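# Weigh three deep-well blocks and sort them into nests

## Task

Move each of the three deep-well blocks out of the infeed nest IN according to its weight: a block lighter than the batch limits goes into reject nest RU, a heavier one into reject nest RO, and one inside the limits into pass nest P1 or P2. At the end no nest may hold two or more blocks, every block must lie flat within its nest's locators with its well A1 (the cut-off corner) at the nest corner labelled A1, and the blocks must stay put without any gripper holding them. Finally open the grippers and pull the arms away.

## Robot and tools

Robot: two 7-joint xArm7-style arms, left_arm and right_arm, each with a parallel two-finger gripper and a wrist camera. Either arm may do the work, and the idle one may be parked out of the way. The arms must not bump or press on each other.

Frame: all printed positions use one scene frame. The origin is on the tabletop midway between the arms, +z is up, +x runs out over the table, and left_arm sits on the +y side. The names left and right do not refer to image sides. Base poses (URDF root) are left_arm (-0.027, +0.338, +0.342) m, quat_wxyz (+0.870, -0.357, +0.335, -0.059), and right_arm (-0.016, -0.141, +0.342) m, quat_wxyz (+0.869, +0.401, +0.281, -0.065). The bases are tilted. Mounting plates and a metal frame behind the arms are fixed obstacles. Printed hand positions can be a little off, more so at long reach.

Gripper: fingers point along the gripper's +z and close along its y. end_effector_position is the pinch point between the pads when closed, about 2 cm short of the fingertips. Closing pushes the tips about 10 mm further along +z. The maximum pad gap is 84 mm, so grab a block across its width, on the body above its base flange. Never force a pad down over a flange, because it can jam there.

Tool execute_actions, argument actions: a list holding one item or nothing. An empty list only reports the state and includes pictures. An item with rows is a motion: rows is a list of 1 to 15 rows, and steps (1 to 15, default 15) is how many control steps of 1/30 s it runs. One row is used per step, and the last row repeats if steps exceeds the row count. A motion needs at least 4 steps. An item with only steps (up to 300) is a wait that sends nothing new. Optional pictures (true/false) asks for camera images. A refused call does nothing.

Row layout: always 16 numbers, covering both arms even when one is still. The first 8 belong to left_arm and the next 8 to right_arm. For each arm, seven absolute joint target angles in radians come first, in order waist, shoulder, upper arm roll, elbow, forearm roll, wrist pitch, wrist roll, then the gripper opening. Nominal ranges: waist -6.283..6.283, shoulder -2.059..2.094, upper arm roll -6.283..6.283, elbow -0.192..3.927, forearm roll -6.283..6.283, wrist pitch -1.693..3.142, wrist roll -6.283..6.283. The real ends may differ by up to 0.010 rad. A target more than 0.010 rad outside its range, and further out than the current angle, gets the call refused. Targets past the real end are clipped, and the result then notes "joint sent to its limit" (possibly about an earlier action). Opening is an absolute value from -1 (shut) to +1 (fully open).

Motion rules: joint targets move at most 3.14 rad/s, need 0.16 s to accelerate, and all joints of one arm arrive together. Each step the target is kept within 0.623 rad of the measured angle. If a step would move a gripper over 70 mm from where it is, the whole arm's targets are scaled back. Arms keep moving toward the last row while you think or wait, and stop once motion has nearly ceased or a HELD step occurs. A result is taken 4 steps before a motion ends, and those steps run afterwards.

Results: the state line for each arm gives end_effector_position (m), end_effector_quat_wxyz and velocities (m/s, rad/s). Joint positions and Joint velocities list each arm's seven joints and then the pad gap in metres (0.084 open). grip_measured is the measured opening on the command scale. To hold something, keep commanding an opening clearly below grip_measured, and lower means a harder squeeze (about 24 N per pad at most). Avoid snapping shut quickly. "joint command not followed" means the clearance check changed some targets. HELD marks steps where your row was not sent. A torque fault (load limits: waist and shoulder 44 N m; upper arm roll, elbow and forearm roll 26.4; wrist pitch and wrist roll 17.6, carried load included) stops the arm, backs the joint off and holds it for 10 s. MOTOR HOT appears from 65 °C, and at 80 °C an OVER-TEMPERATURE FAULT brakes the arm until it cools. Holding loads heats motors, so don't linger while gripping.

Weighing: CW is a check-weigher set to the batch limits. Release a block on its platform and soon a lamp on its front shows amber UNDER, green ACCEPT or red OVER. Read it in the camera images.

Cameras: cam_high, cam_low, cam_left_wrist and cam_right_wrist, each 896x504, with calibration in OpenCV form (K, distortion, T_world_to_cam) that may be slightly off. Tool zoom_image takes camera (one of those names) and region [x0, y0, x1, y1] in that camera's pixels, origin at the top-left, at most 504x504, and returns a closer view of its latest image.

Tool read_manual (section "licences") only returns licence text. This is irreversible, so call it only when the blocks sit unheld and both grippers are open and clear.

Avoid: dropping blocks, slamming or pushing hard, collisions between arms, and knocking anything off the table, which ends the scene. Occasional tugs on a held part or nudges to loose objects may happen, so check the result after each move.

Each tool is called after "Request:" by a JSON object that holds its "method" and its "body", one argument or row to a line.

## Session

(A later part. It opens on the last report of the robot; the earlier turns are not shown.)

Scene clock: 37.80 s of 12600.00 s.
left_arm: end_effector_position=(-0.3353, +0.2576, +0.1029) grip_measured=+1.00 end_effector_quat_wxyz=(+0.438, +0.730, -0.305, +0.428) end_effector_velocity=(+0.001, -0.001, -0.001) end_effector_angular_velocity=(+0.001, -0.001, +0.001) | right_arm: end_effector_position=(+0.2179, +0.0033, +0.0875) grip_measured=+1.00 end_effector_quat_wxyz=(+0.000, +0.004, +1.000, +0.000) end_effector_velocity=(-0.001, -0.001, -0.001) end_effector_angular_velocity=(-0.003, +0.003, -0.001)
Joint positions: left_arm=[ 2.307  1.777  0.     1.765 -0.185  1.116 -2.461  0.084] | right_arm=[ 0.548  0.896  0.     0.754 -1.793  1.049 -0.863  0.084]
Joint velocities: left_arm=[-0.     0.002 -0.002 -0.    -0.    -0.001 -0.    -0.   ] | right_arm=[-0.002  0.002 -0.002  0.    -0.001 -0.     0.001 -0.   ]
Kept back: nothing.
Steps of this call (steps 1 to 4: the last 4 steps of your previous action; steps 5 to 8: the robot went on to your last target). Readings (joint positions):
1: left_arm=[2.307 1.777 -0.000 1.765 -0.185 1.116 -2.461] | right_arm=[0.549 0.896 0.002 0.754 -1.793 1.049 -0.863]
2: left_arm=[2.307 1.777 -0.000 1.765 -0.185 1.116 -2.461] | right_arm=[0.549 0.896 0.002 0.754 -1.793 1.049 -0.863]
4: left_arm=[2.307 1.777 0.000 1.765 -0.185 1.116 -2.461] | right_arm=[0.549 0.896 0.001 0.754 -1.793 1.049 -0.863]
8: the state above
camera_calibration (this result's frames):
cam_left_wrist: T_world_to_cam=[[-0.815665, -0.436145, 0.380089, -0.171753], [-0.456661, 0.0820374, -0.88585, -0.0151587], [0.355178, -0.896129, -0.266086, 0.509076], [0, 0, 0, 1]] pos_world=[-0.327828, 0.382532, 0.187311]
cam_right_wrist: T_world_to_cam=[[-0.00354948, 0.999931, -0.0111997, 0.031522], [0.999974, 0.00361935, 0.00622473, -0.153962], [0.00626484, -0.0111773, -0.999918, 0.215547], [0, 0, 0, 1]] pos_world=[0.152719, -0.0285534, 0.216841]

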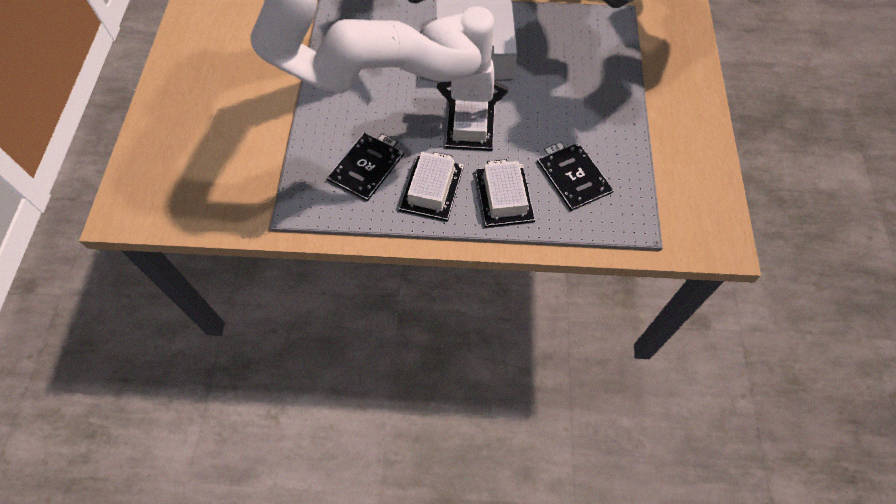

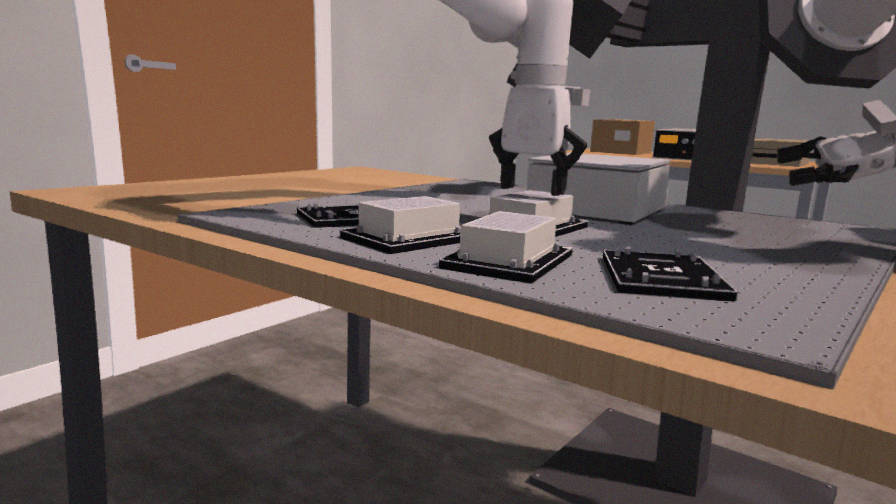

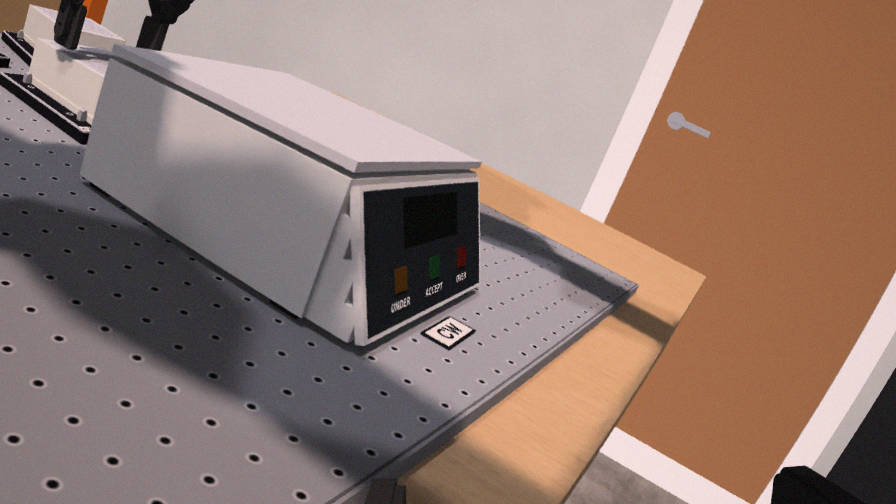

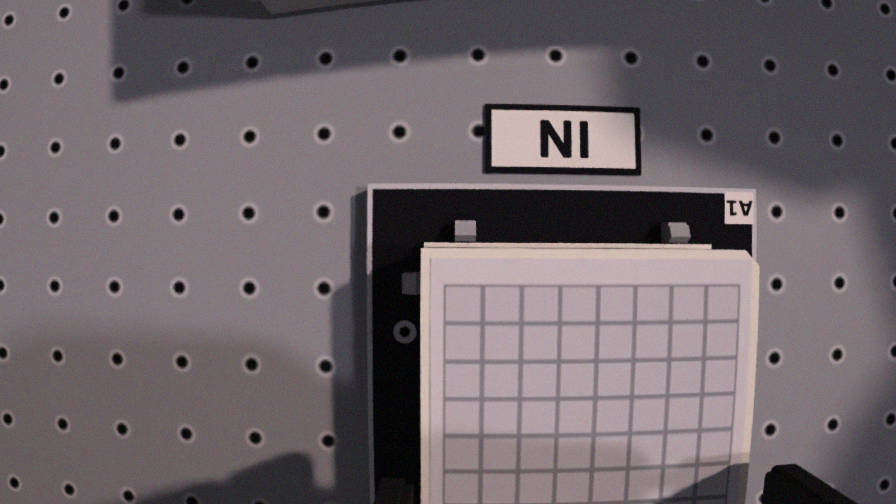

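Aligned, A1 at the right corner.

Request:
{"method": "execute_actions", "body": {
  "actions": [
    {"rows":[[2.307,1.777,0,1.765,-0.185,1.116,-2.461,1,0.528,0.9095,0,0.765,-1.813,1.052,-0.861,1],[2.307,1.777,0,1.765,-0.185,1.116,-2.461,1,0.509,0.9225,0,0.776,-1.833,1.055,-0.86,1],[2.307,1.777,0,1.765,-0.185,1.116,-2.461,1,0.489,0.9357,0,0.787,-1.853,1.059,-0.858,1],[2.307,1.777,0,1.765,-0.185,1.116,-2.461,1,0.47,0.949,0,0.798,-1.872,1.062,-0.857,1],[2.307,1.777,0,1.765,-0.185,1.116,-2.461,1,0.4502,0.9622,0,0.8095,-1.892,1.0654,-0.855,1]],"steps":15}
  ]
}}

Request:
{"method": "execute_actions", "body": {
  "actions": [
    {"rows":[[2.307,1.777,0,1.765,-0.185,1.116,-2.461,1,0.4502,0.9622,0,0.8095,-1.892,1.0654,-0.855,0]],"steps":12}
  ]
}}

Request:
{"method": "execute_actions", "body": {
  "actions": [
    {"rows":[[2.307,1.777,0,1.765,-0.185,1.116,-2.461,1,0.489,0.9357,0,0.787,-1.853,1.059,-0.858,0],[2.307,1.777,0,1.765,-0.185,1.116,-2.461,1,0.489,0.9357,0,0.787,-1.853,1.059,-0.858,0],[2.307,1.777,0,1.765,-0.185,1.116,-2.461,1,0.548,0.8965,0,0.754,-1.793,1.049,-0.863,0],[2.307,1.777,0,1.765,-0.185,1.116,-2.461,1,0.548,0.8965,0,0.754,-1.793,1.049,-0.863,0],[2.307,1.777,0,1.765,-0.185,1.116,-2.461,1,0.67,0.814,0,0.696,-1.66,1.029,-0.883,0],[2.307,1.777,0,1.765,-0.185,1.116,-2.461,1,0.67,0.814,0,0.696,-1.66,1.029,-0.883,0],[2.307,1.777,0,1.765,-0.185,1.116,-2.461,1,0.7944,0.731,0,0.649,-1.513,1.0165,-0.927,0]],"steps":15}
  ],
  "pictures": true
}}

Request:
{"method": "execute_actions", "body": {
  "actions": [
    {"rows":[[2.307,1.777,0,1.765,-0.185,1.116,-2.461,1,0.9157,0.6465,0,0.6077,-1.364,1.015,-0.99,0]],"steps":8}
  ]
}}

Request:
{"method": "execute_actions", "body": {
  "actions": [
    {"rows":[[2.307,1.777,0,1.765,-0.185,1.116,-2.461,1,1.074,0.842,0,0.714,-1.265,0.98,0.5,0]],"steps":15}
  ]
}}

Request:
{"method": "execute_actions", "body": {
  "actions": [
    {"steps":10}
  ]
}}

Request:
{"method": "execute_actions", "body": {
  "actions": [
    {"rows":[[2.307,1.777,0,1.765,-0.185,1.116,-2.461,1,1.277,1.247,0,0.748,-1.355,0.81,1.13,0]],"steps":15}
  ]
}}

Request:
{"method": "execute_actions", "body": {
  "actions": [
    {"steps":8}
  ]
}}

Request:
{"method": "execute_actions", "body": {
  "actions": [
    {"rows":[[2.307,1.777,0,1.765,-0.185,1.116,-2.461,1,1.27,1.283,0,0.763,-1.377,0.811,1.159,0],[2.307,1.777,0,1.765,-0.185,1.116,-2.461,1,1.27,1.283,0,0.763,-1.377,0.811,1.159,0],[2.307,1.777,0,1.765,-0.185,1.116,-2.461,1,1.24,1.304,0,0.776,-1.408,0.827,1.167,0],[2.307,1.777,0,1.765,-0.185,1.116,-2.461,1,1.225,1.315,0,0.783,-1.423,0.834,1.171,0],[2.307,1.777,0,1.765,-0.185,1.116,-2.461,1,1.21,1.325,0,0.79,-1.438,0.842,1.176,0],[2.307,1.777,0,1.765,-0.185,1.116,-2.461,1,1.188,1.341,0,0.8,-1.461,0.853,1.182,0]],"steps":14}
  ]
}}

Request:
{"method": "execute_actions", "body": {
  "actions": [
    {"rows":[[2.307,1.777,0,1.765,-0.185,1.116,-2.461,1,1.188,1.341,0,0.8,-1.461,0.853,1.182,1]],"steps":10}
  ]
}}

Request:
{"method": "execute_actions", "body": {
  "actions": [
    {"rows":[[2.307,1.777,0,1.765,-0.185,1.116,-2.461,1,1.225,1.315,0,0.783,-1.423,0.834,1.171,1],[2.307,1.777,0,1.765,-0.185,1.116,-2.461,1,1.255,1.294,0,0.77,-1.392,0.819,1.163,1],[2.307,1.777,0,1.765,-0.185,1.116,-2.461,1,1.285,1.273,0,0.757,-1.362,0.804,1.155,1],[2.307,1.777,0,1.765,-0.185,1.116,-2.461,1,1.301,1.262,0,0.75,-1.346,0.796,1.15,1]],"steps":12}
  ]
}}

Request:
{"method": "execute_actions", "body": {
  "actions": [
    {"steps":45}
  ],
  "pictures": true
}}

Scene clock: 38.93 s of 12600.00 s.
left_arm: end_effector_position=(-0.3353, +0.2576, +0.1029) grip_measured=+1.00 end_effector_quat_wxyz=(+0.438, +0.730, -0.305, +0.428) end_effector_velocity=(+0.000, -0.001, +0.000) end_effector_angular_velocity=(-0.001, +0.000, +0.000) | right_arm: end_effector_position=(+0.2166, +0.0030, +0.0536) grip_measured=+1.00 end_effector_quat_wxyz=(-0.001, +0.005, +1.000, +0.000) end_effector_velocity=(+0.001, +0.000, +0.002) end_effector_angular_velocity=(+0.001, -0.011, +0.006)
Joint positions: left_arm=[ 2.307  1.777  0.     1.765 -0.185  1.116 -2.461  0.084] | right_arm=[ 0.45   0.962  0.     0.809 -1.892  1.065 -0.855  0.084]
Joint velocities: left_arm=[-0.     0.001  0.    -0.001  0.    -0.001  0.     0.   ] | right_arm=[ 0.001 -0.002  0.005 -0.004 -0.007  0.01   0.     0.   ]
Steps of this call (steps 1 to 15: the robot went on to your last target; steps 16 to 23: nothing new was sent; steps 24 to 34: the first 11 steps of this action). Readings (joint positions):
24: left_arm=[2.307 1.777 0.000 1.765 -0.185 1.116 -2.461] | right_arm=[0.547 0.897 0.000 0.754 -1.794 1.049 -0.863]
25: left_arm=[2.307 1.777 -0.000 1.765 -0.185 1.116 -2.461] | right_arm=[0.542 0.900 0.002 0.758 -1.800 1.050 -0.862]
27: left_arm=[2.307 1.777 0.000 1.765 -0.185 1.116 -2.461] | right_arm=[0.516 0.918 0.003 0.773 -1.827 1.054 -0.860]
31: left_arm=[2.307 1.777 0.000 1.765 -0.185 1.116 -2.461] | right_arm=[0.456 0.959 -0.000 0.807 -1.886 1.063 -0.856]
34: the state above

Scene clock: 39.33 s of 12600.00 s.
left_arm: end_effector_position=(-0.3353, +0.2576, +0.1029) grip_measured=+1.00 end_effector_quat_wxyz=(+0.438, +0.730, -0.305, +0.428) end_effector_velocity=(+0.001, -0.000, -0.001) end_effector_angular_velocity=(+0.001, -0.002, +0.002) | right_arm: end_effector_position=(+0.2170, +0.0033, +0.0538) grip_measured=+0.96 end_effector_quat_wxyz=(-0.000, +0.005, +1.000, +0.001) end_effector_velocity=(-0.000, -0.001, -0.001) end_effector_angular_velocity=(-0.002, +0.001, -0.001)
Joint positions: left_arm=[ 2.307  1.777 -0.     1.765 -0.185  1.116 -2.461  0.084] | right_arm=[ 0.451  0.962  0.001  0.81  -1.892  1.065 -0.855  0.083]
Joint velocities: left_arm=[ 0.     0.001 -0.002 -0.    -0.     0.001  0.     0.   ] | right_arm=[-0.002 -0.    -0.001  0.     0.     0.     0.     0.   ]
Steps of this call (steps 1 to 4: the last 4 steps of your previous action; steps 5 to 12: the first 8 steps of this action). Readings (joint positions):
5: left_arm=[2.307 1.777 -0.000 1.765 -0.185 1.116 -2.461] | right_arm=[0.451 0.962 0.001 0.809 -1.892 1.065 -0.855]
6: left_arm=[2.307 1.777 -0.000 1.765 -0.185 1.116 -2.461] | right_arm=[0.451 0.962 0.001 0.809 -1.892 1.065 -0.855]
8: left_arm=[2.307 1.777 -0.000 1.765 -0.185 1.116 -2.461] | right_arm=[0.451 0.962 0.001 0.810 -1.892 1.065 -0.855]
12: the state above

Scene clock: 39.83 s of 12600.00 s.
left_arm: end_effector_position=(-0.3353, +0.2576, +0.1029) grip_measured=+1.00 end_effector_quat_wxyz=(+0.438, +0.730, -0.305, +0.428) end_effector_velocity=(+0.001, -0.000, -0.000) end_effector_angular_velocity=(-0.000, -0.001, +0.002) | right_arm: end_effector_position=(+0.2204, +0.0054, +0.1589) grip_measured=+0.96 end_effector_quat_wxyz=(+0.002, +0.006, +1.000, +0.002) end_effector_velocity=(-0.007, +0.056, +0.348) end_effector_angular_velocity=(+0.188, -0.065, +0.030)
Joint positions: left_arm=[ 2.307  1.777  0.     1.765 -0.185  1.116 -2.461  0.084] | right_arm=[ 0.756  0.756  0.003  0.666 -1.56   1.022 -0.914  0.083]
Joint velocities: left_arm=[ 0.     0.001 -0.001  0.    -0.     0.002  0.    -0.   ] | right_arm=[ 0.93  -0.619  0.106 -0.335  0.99  -0.127 -0.258  0.   ]
Steps of this call (steps 1 to 4: the last 4 steps of your previous action; steps 5 to 15: the first 11 steps of this action). Readings (joint positions):
5: left_arm=[2.307 1.777 0.000 1.765 -0.185 1.116 -2.461] | right_arm=[0.451 0.962 0.001 0.809 -1.891 1.065 -0.855]
6: left_arm=[2.307 1.777 -0.000 1.765 -0.185 1.116 -2.461] | right_arm=[0.459 0.957 -0.001 0.806 -1.883 1.062 -0.856]
8: left_arm=[2.307 1.777 0.000 1.765 -0.185 1.116 -2.461] | right_arm=[0.492 0.934 -0.003 0.786 -1.848 1.059 -0.859]
12: left_arm=[2.307 1.777 -0.000 1.765 -0.185 1.116 -2.461] | right_arm=[0.628 0.841 -0.006 0.715 -1.700 1.039 -0.879]
15: the state above
camera_calibration (this result's frames):
cam_left_wrist: T_world_to_cam=[[-0.815665, -0.436145, 0.380089, -0.171753], [-0.456661, 0.0820373, -0.88585, -0.0151586], [0.355178, -0.896129, -0.266085, 0.509076], [0, 0, 0, 1]] pos_world=[-0.327828, 0.382532, 0.187311]
cam_right_wrist: T_world_to_cam=[[0.00021661, 0.999963, -0.00860037, 0.0290162], [0.999946, -0.00012758, 0.010351, -0.157594], [0.0103495, -0.00860215, -0.999909, 0.286032], [0, 0, 0, 1]] pos_world=[0.154619, -0.0265747, 0.287887]

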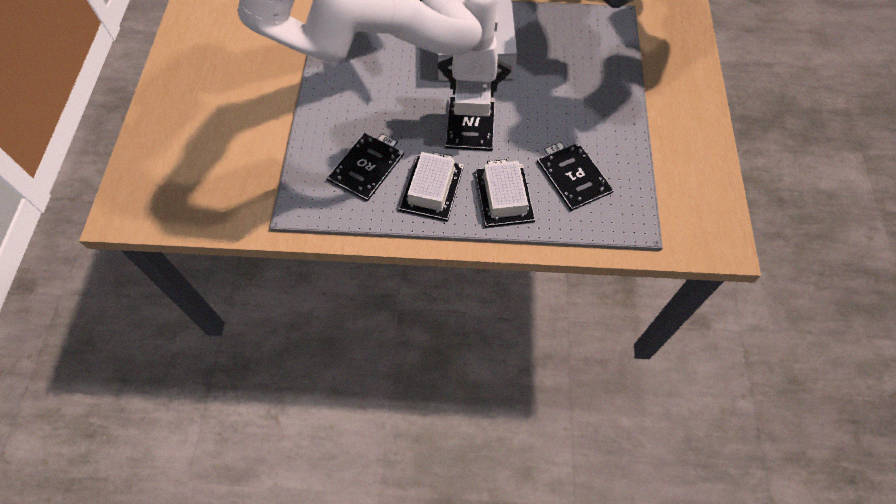

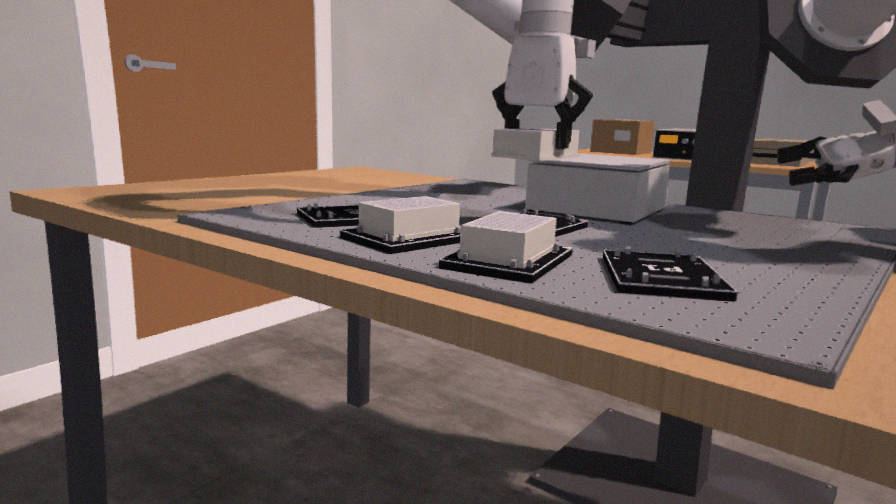

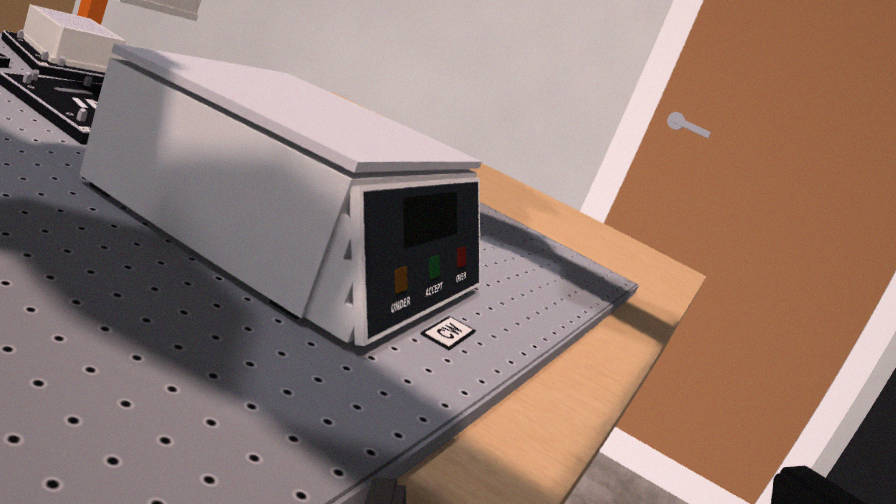

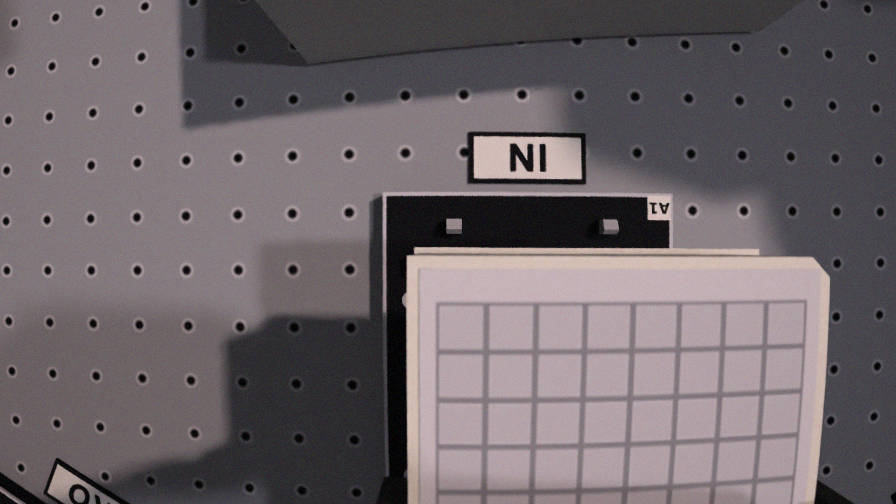

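Scene clock: 40.10 s of 12600.00 s.
left_arm: end_effector_position=(-0.3353, +0.2576, +0.1029) grip_measured=+1.00 end_effector_quat_wxyz=(+0.438, +0.730, -0.305, +0.428) end_effector_velocity=(-0.000, -0.001, +0.001) end_effector_angular_velocity=(-0.001, +0.001, -0.000) | right_arm: end_effector_position=(+0.2162, -0.0023, +0.1856) grip_measured=+0.96 end_effector_quat_wxyz=(-0.003, +0.004, +1.000, -0.007) end_effector_velocity=(-0.008, +0.012, +0.347) end_effector_angular_velocity=(+0.086, -0.042, +0.079)
Joint positions: left_arm=[ 2.307  1.777  0.     1.765 -0.185  1.116 -2.461  0.084] | right_arm=[ 0.85   0.692 -0.009  0.626 -1.438  1.018 -0.959  0.083]
Joint velocities: left_arm=[-0.     0.001  0.001 -0.     0.    -0.001  0.     0.   ] | right_arm=[ 0.985 -0.699  0.062 -0.326  1.165 -0.019 -0.472  0.   ]
Steps of this call (steps 1 to 4: the last 4 steps of your previous action; steps 5 to 8: the first 4 steps of this action). Readings (joint positions):
5: left_arm=[2.307 1.777 -0.000 1.765 -0.185 1.116 -2.461] | right_arm=[0.794 0.731 -0.001 0.648 -1.513 1.017 -0.927]
6: left_arm=[2.307 1.777 0.000 1.765 -0.185 1.116 -2.461] | right_arm=[0.800 0.727 -0.005 0.645 -1.503 1.017 -0.932]
8: the state above

Scene clock: 40.60 s of 12600.00 s.
left_arm: end_effector_position=(-0.3353, +0.2576, +0.1029) grip_measured=+1.00 end_effector_quat_wxyz=(+0.438, +0.730, -0.305, +0.428) end_effector_velocity=(-0.001, +0.000, +0.001) end_effector_angular_velocity=(-0.001, +0.002, -0.002) | right_arm: end_effector_position=(+0.1735, +0.0439, +0.2209) grip_measured=+0.96 end_effector_quat_wxyz=(+0.000, +0.323, +0.947, +0.003) end_effector_velocity=(-0.070, +0.051, +0.007) end_effector_angular_velocity=(-0.021, +0.004, -2.986)
Joint positions: left_arm=[ 2.307  1.777 -0.     1.765 -0.185  1.116 -2.461  0.084] | right_arm=[ 1.052  0.817  0.003  0.699 -1.28   0.985 -0.241  0.083]
Joint velocities: left_arm=[-0.    -0.     0.002  0.001 -0.    -0.001  0.    -0.   ] | right_arm=[ 0.229  0.265 -0.021  0.137  0.147 -0.047  3.114 -0.   ]
Steps of this call (steps 1 to 4: the last 4 steps of your previous action; steps 5 to 15: the first 11 steps of this action). Readings (joint positions):
5: left_arm=[2.307 1.777 0.000 1.765 -0.185 1.116 -2.461] | right_arm=[0.917 0.646 0.003 0.610 -1.365 1.014 -0.988]
6: left_arm=[2.307 1.777 -0.000 1.765 -0.185 1.116 -2.461] | right_arm=[0.918 0.651 -0.000 0.611 -1.363 1.014 -0.977]
8: left_arm=[2.307 1.777 -0.000 1.765 -0.185 1.116 -2.461] | right_arm=[0.934 0.676 -0.004 0.627 -1.351 1.011 -0.904]
12: left_arm=[2.307 1.777 -0.000 1.765 -0.185 1.116 -2.461] | right_arm=[1.014 0.773 0.001 0.678 -1.303 0.993 -0.552]
15: the state above

Scene clock: 40.93 s of 12600.00 s.
left_arm: end_effector_position=(-0.3353, +0.2576, +0.1029) grip_measured=+1.00 end_effector_quat_wxyz=(+0.438, +0.730, -0.305, +0.428) end_effector_velocity=(-0.000, +0.001, +0.000) end_effector_angular_velocity=(+0.001, +0.000, -0.001) | right_arm: end_effector_position=(+0.1683, +0.0489, +0.2214) grip_measured=+0.96 end_effector_quat_wxyz=(+0.001, +0.637, +0.771, +0.002) end_effector_velocity=(-0.002, +0.001, +0.001) end_effector_angular_velocity=(+0.002, -0.000, -0.203)
Joint positions: left_arm=[ 2.307  1.777 -0.     1.765 -0.185  1.116 -2.461  0.084] | right_arm=[ 1.073  0.841 -0.     0.714 -1.265  0.98   0.49   0.083]
Joint velocities: left_arm=[ 0.    -0.002  0.    -0.001  0.    -0.     0.    -0.   ] | right_arm=[ 0.003  0.004  0.002  0.001  0.001 -0.001  0.207  0.   ]
Kept back: nothing.
Steps of this call (steps 1 to 4: the last 4 steps of your previous action; steps 5 to 10: the robot went on to your last target). Readings (joint positions):
1: left_arm=[2.307 1.777 -0.000 1.765 -0.185 1.116 -2.461] | right_arm=[1.058 0.825 0.002 0.703 -1.276 0.983 -0.136]
2: left_arm=[2.307 1.777 0.000 1.765 -0.185 1.116 -2.461] | right_arm=[1.063 0.830 0.001 0.706 -1.273 0.982 -0.032]
4: left_arm=[2.307 1.777 0.000 1.765 -0.185 1.116 -2.461] | right_arm=[1.068 0.835 -0.000 0.710 -1.269 0.981 0.176]
8: left_arm=[2.307 1.777 -0.000 1.765 -0.185 1.116 -2.461] | right_arm=[1.073 0.841 -0.001 0.714 -1.266 0.980 0.457]
10: the state above

Scene clock: 41.30 s of 12600.00 s.
left_arm: end_effector_position=(-0.3353, +0.2576, +0.1029) grip_measured=+1.00 end_effector_quat_wxyz=(+0.438, +0.730, -0.305, +0.428) end_effector_velocity=(-0.000, +0.000, +0.000) end_effector_angular_velocity=(+0.000, +0.000, -0.001) | right_arm: end_effector_position=(+0.0424, +0.0565, +0.1837) grip_measured=+0.96 end_effector_quat_wxyz=(-0.006, +0.694, +0.720, +0.008) end_effector_velocity=(-0.401, -0.088, -0.163) end_effector_angular_velocity=(-0.069, +0.042, -0.450)
Joint positions: left_arm=[ 2.307  1.777 -0.     1.765 -0.185  1.116 -2.461  0.084] | right_arm=[ 1.239  1.171  0.001  0.741 -1.338  0.842  1.007  0.083]
Joint velocities: left_arm=[-0.     0.     0.     0.001  0.     0.    -0.     0.   ] | right_arm=[ 0.535  1.077  0.009  0.075 -0.23  -0.435  1.622 -0.   ]
Steps of this call (steps 1 to 11: the first 11 steps of this action). Readings (joint positions):
1: left_arm=[2.307 1.777 -0.000 1.765 -0.185 1.116 -2.461] | right_arm=[1.074 0.842 -0.000 0.714 -1.265 0.980 0.496]
2: left_arm=[2.307 1.777 -0.000 1.765 -0.185 1.116 -2.461] | right_arm=[1.077 0.847 -0.001 0.715 -1.267 0.977 0.509]
4: left_arm=[2.307 1.777 -0.000 1.765 -0.185 1.116 -2.461] | right_arm=[1.099 0.892 -0.004 0.723 -1.278 0.957 0.585]
8: left_arm=[2.307 1.777 0.000 1.765 -0.185 1.116 -2.461] | right_arm=[1.181 1.056 0.002 0.731 -1.313 0.890 0.829]
11: the state above

Scene clock: 41.57 s of 12600.00 s.
left_arm: end_effector_position=(-0.3353, +0.2576, +0.1029) grip_measured=+1.00 end_effector_quat_wxyz=(+0.438, +0.730, -0.305, +0.428) end_effector_velocity=(+0.000, +0.001, -0.001) end_effector_angular_velocity=(+0.002, -0.001, -0.001) | right_arm: end_effector_position=(+0.0172, +0.0509, +0.1719) grip_measured=+0.96 end_effector_quat_wxyz=(-0.006, +0.710, +0.704, +0.006) end_effector_velocity=(+0.008, +0.014, +0.006) end_effector_angular_velocity=(+0.024, +0.001, -0.034)
Joint positions: left_arm=[ 2.307  1.777  0.     1.765 -0.185  1.116 -2.461  0.084] | right_arm=[ 1.276  1.244 -0.002  0.75  -1.355  0.811  1.129  0.083]
Joint velocities: left_arm=[-0.    -0.002 -0.002 -0.001 -0.    -0.001 -0.    -0.   ] | right_arm=[-0.002 -0.016 -0.001  0.017 -0.001 -0.004  0.01   0.   ]
Kept back: nothing.
Steps of this call (steps 1 to 4: the last 4 steps of your previous action; steps 5 to 8: the robot went on to your last target). Readings (joint positions):
1: left_arm=[2.307 1.777 0.000 1.765 -0.185 1.116 -2.461] | right_arm=[1.255 1.204 0.002 0.743 -1.345 0.829 1.056]
2: left_arm=[2.307 1.777 -0.000 1.765 -0.185 1.116 -2.461] | right_arm=[1.267 1.229 0.002 0.743 -1.350 0.820 1.092]
4: left_arm=[2.307 1.777 0.000 1.765 -0.185 1.116 -2.461] | right_arm=[1.276 1.248 0.002 0.742 -1.354 0.812 1.121]
8: the state above

Scene clock: 41.90 s of 12600.00 s.
left_arm: end_effector_position=(-0.3353, +0.2576, +0.1029) grip_measured=+1.00 end_effector_quat_wxyz=(+0.438, +0.730, -0.305, +0.428) end_effector_velocity=(-0.000, -0.001, +0.000) end_effector_angular_velocity=(-0.000, +0.000, -0.000) | right_arm: end_effector_position=(+0.0089, +0.0491, +0.1411) grip_measured=+0.96 end_effector_quat_wxyz=(+0.000, +0.708, +0.706, -0.001) end_effector_velocity=(-0.012, +0.021, +0.004) end_effector_angular_velocity=(+0.054, +0.021, +0.014)
Joint positions: left_arm=[ 2.307  1.777 -0.     1.765 -0.185  1.116 -2.461  0.084] | right_arm=[ 1.189  1.339 -0.002  0.798 -1.458  0.851  1.181  0.083]
Joint velocities: left_arm=[ 0.     0.001  0.     0.     0.    -0.001 -0.     0.   ] | right_arm=[-0.062  0.028  0.051  0.037 -0.074  0.029  0.022 -0.001]
Steps of this call (steps 1 to 10: the first 10 steps of this action). Readings (joint positions):
1: left_arm=[2.307 1.777 -0.000 1.765 -0.185 1.116 -2.461] | right_arm=[1.276 1.245 -0.001 0.750 -1.355 0.811 1.130]
2: left_arm=[2.307 1.777 0.000 1.765 -0.185 1.116 -2.461] | right_arm=[1.274 1.252 -0.001 0.754 -1.361 0.811 1.138]
4: left_arm=[2.307 1.777 -0.000 1.765 -0.185 1.116 -2.461] | right_arm=[1.263 1.279 0.001 0.765 -1.382 0.815 1.155]
8: left_arm=[2.307 1.777 -0.000 1.765 -0.185 1.116 -2.461] | right_arm=[1.202 1.331 -0.001 0.793 -1.446 0.846 1.177]
10: the state above

Scene clock: 42.23 s of 12600.00 s.
left_arm: end_effector_position=(-0.3353, +0.2576, +0.1029) grip_measured=+1.00 end_effector_quat_wxyz=(+0.438, +0.730, -0.305, +0.428) end_effector_velocity=(+0.001, -0.001, -0.001) end_effector_angular_velocity=(+0.000, -0.001, +0.001) | right_arm: end_effector_position=(+0.0085, +0.0504, +0.1415) grip_measured=+1.00 end_effector_quat_wxyz=(-0.001, +0.708, +0.707, +0.001) end_effector_velocity=(-0.001, +0.001, +0.001) end_effector_angular_velocity=(+0.003, +0.001, +0.001)
Joint positions: left_arm=[ 2.307  1.777 -0.     1.765 -0.185  1.116 -2.461  0.084] | right_arm=[ 1.188  1.341  0.     0.8   -1.461  0.853  1.182  0.084]
Joint velocities: left_arm=[-0.     0.001 -0.002 -0.     0.    -0.     0.     0.   ] | right_arm=[ 0.001  0.001  0.003  0.001 -0.    -0.001  0.     0.004]
Steps of this call (steps 1 to 4: the last 4 steps of your previous action; steps 5 to 10: the first 6 steps of this action). Readings (joint positions):
5: left_arm=[2.307 1.777 -0.000 1.765 -0.185 1.116 -2.461] | right_arm=[1.188 1.340 0.000 0.800 -1.461 0.853 1.182]
6: left_arm=[2.307 1.777 -0.000 1.765 -0.185 1.116 -2.461] | right_arm=[1.188 1.340 0.000 0.800 -1.461 0.853 1.182]
8: left_arm=[2.307 1.777 0.000 1.765 -0.185 1.116 -2.461] | right_arm=[1.188 1.341 0.000 0.800 -1.461 0.853 1.182]
10: the state above

Scene clock: 42.63 s of 12600.00 s.
left_arm: end_effector_position=(-0.3353, +0.2576, +0.1029) grip_measured=+1.00 end_effector_quat_wxyz=(+0.438, +0.730, -0.305, +0.428) end_effector_velocity=(+0.000, -0.000, +0.000) end_effector_angular_velocity=(-0.001, -0.001, +0.001) | right_arm: end_effector_position=(+0.0077, +0.0514, +0.1729) grip_measured=+1.00 end_effector_quat_wxyz=(-0.008, +0.710, +0.704, +0.008) end_effector_velocity=(+0.001, -0.006, +0.018) end_effector_angular_velocity=(-0.004, +0.004, -0.012)
Joint positions: left_arm=[ 2.307  1.777  0.     1.765 -0.185  1.116 -2.461  0.084] | right_arm=[ 1.3    1.262  0.005  0.753 -1.35   0.798  1.151  0.084]
Joint velocities: left_arm=[-0.    -0.     0.    -0.     0.     0.001  0.     0.   ] | right_arm=[ 0.087 -0.057 -0.017 -0.04   0.098 -0.051 -0.031 -0.   ]
Steps of this call (steps 1 to 4: the last 4 steps of your previous action; steps 5 to 12: the first 8 steps of this action). Readings (joint positions):
5: left_arm=[2.307 1.777 0.000 1.765 -0.185 1.116 -2.461] | right_arm=[1.189 1.340 0.000 0.800 -1.460 0.852 1.182]
6: left_arm=[2.307 1.777 -0.000 1.765 -0.185 1.116 -2.461] | right_arm=[1.197 1.335 -0.002 0.796 -1.451 0.848 1.179]
8: left_arm=[2.307 1.777 0.000 1.765 -0.185 1.116 -2.461] | right_arm=[1.237 1.307 -0.003 0.776 -1.409 0.827 1.167]
12: the state above

Scene clock: 44.13 s of 12600.00 s.
left_arm: end_effector_position=(-0.3353, +0.2576, +0.1029) grip_measured=+1.00 end_effector_quat_wxyz=(+0.438, +0.730, -0.305, +0.428) end_effector_velocity=(-0.001, +0.001, -0.001) end_effector_angular_velocity=(+0.002, +0.001, -0.002) | right_arm: end_effector_position=(+0.0082, +0.0490, +0.1714) grip_measured=+1.00 end_effector_quat_wxyz=(-0.006, +0.710, +0.704, +0.006) end_effector_velocity=(+0.000, -0.000, -0.000) end_effector_angular_velocity=(-0.001, +0.001, +0.000)
Joint positions: left_arm=[ 2.307  1.777  0.     1.765 -0.185  1.116 -2.461  0.084] | right_arm=[ 1.301  1.262 -0.     0.75  -1.346  0.796  1.15   0.084]
Joint velocities: left_arm=[ 0.    -0.001 -0.001  0.001  0.    -0.002 -0.     0.   ] | right_arm=[-0.001  0.    -0.001 -0.     0.    -0.    -0.001  0.   ]
Kept back: nothing.
Steps of this call (steps 1 to 4: the last 4 steps of your previous action; steps 5 to 15: the robot went on to your last target; steps 16 to 45: nothing new was sent). Readings (joint positions):
1: left_arm=[2.307 1.777 0.000 1.765 -0.185 1.116 -2.461] | right_arm=[1.301 1.261 0.003 0.752 -1.348 0.797 1.151]
2: left_arm=[2.307 1.777 0.000 1.765 -0.185 1.116 -2.461] | right_arm=[1.301 1.261 0.001 0.751 -1.347 0.796 1.150]
4: left_arm=[2.307 1.777 -0.000 1.765 -0.185 1.116 -2.461] | right_arm=[1.301 1.262 -0.001 0.750 -1.346 0.796 1.150]
8: left_arm=[2.307 1.777 -0.000 1.765 -0.185 1.116 -2.461] | right_arm=[1.300 1.263 -0.001 0.750 -1.346 0.796 1.150]
45: the state above
All arms were judged still, so your last target was given up. Only a new action makes them travel on or press farther. Fingers that are still opening or closing keep moving.
camera_calibration (this result's frames):
cam_left_wrist: T_world_to_cam=[[-0.815665, -0.436145, 0.380089, -0.171753], [-0.456661, 0.0820377, -0.88585, -0.0151589], [0.355178, -0.896129, -0.266086, 0.509076], [0, 0, 0, 1]] pos_world=[-0.327828, 0.382532, 0.187311]
cam_right_wrist: T_world_to_cam=[[0.999926, 0.00255888, -0.0119136, 0.0267343], [0.00243449, -0.999942, -0.0104441, 0.115225], [-0.0119396, 0.0104143, -0.999874, 0.300348], [0, 0, 0, 1]] pos_world=[-0.0234267, 0.112022, 0.301833]

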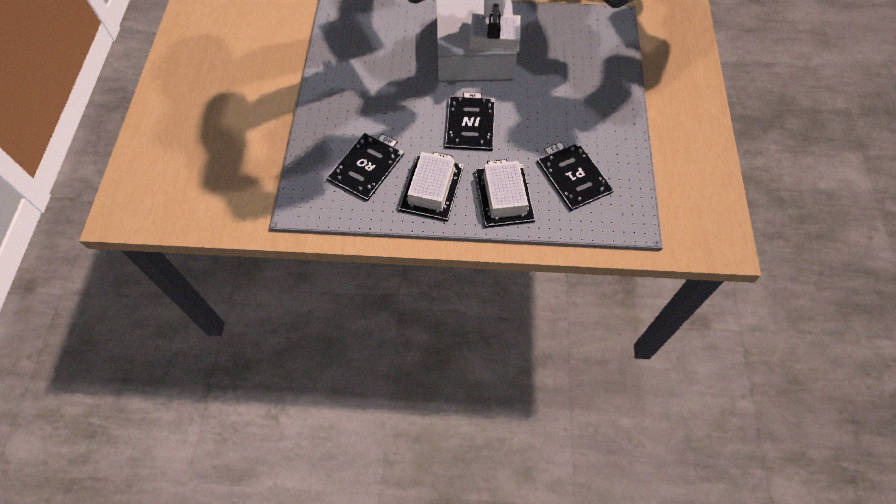

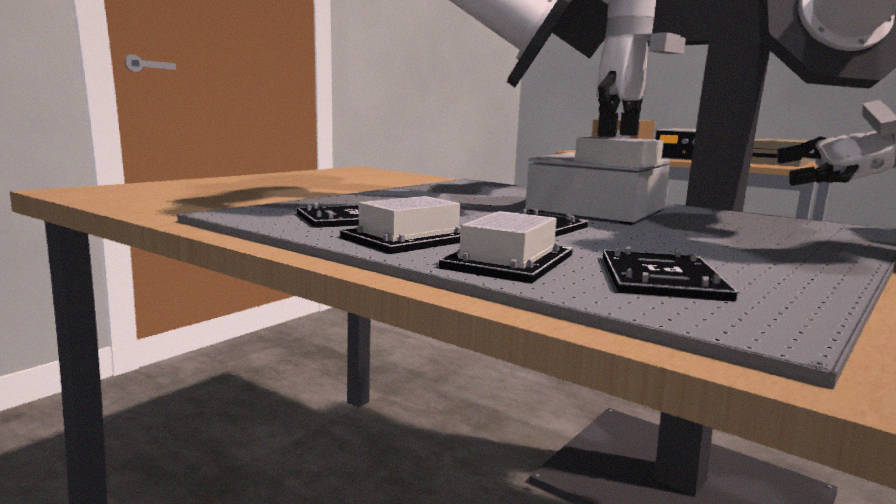

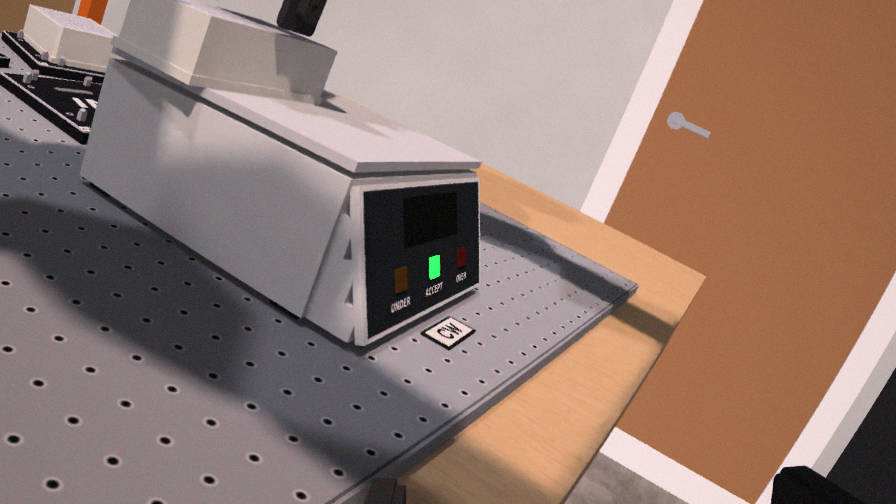

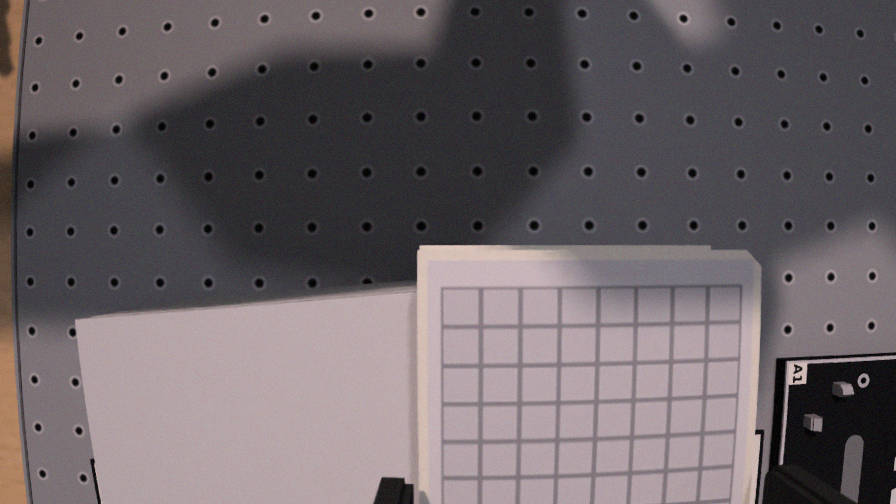

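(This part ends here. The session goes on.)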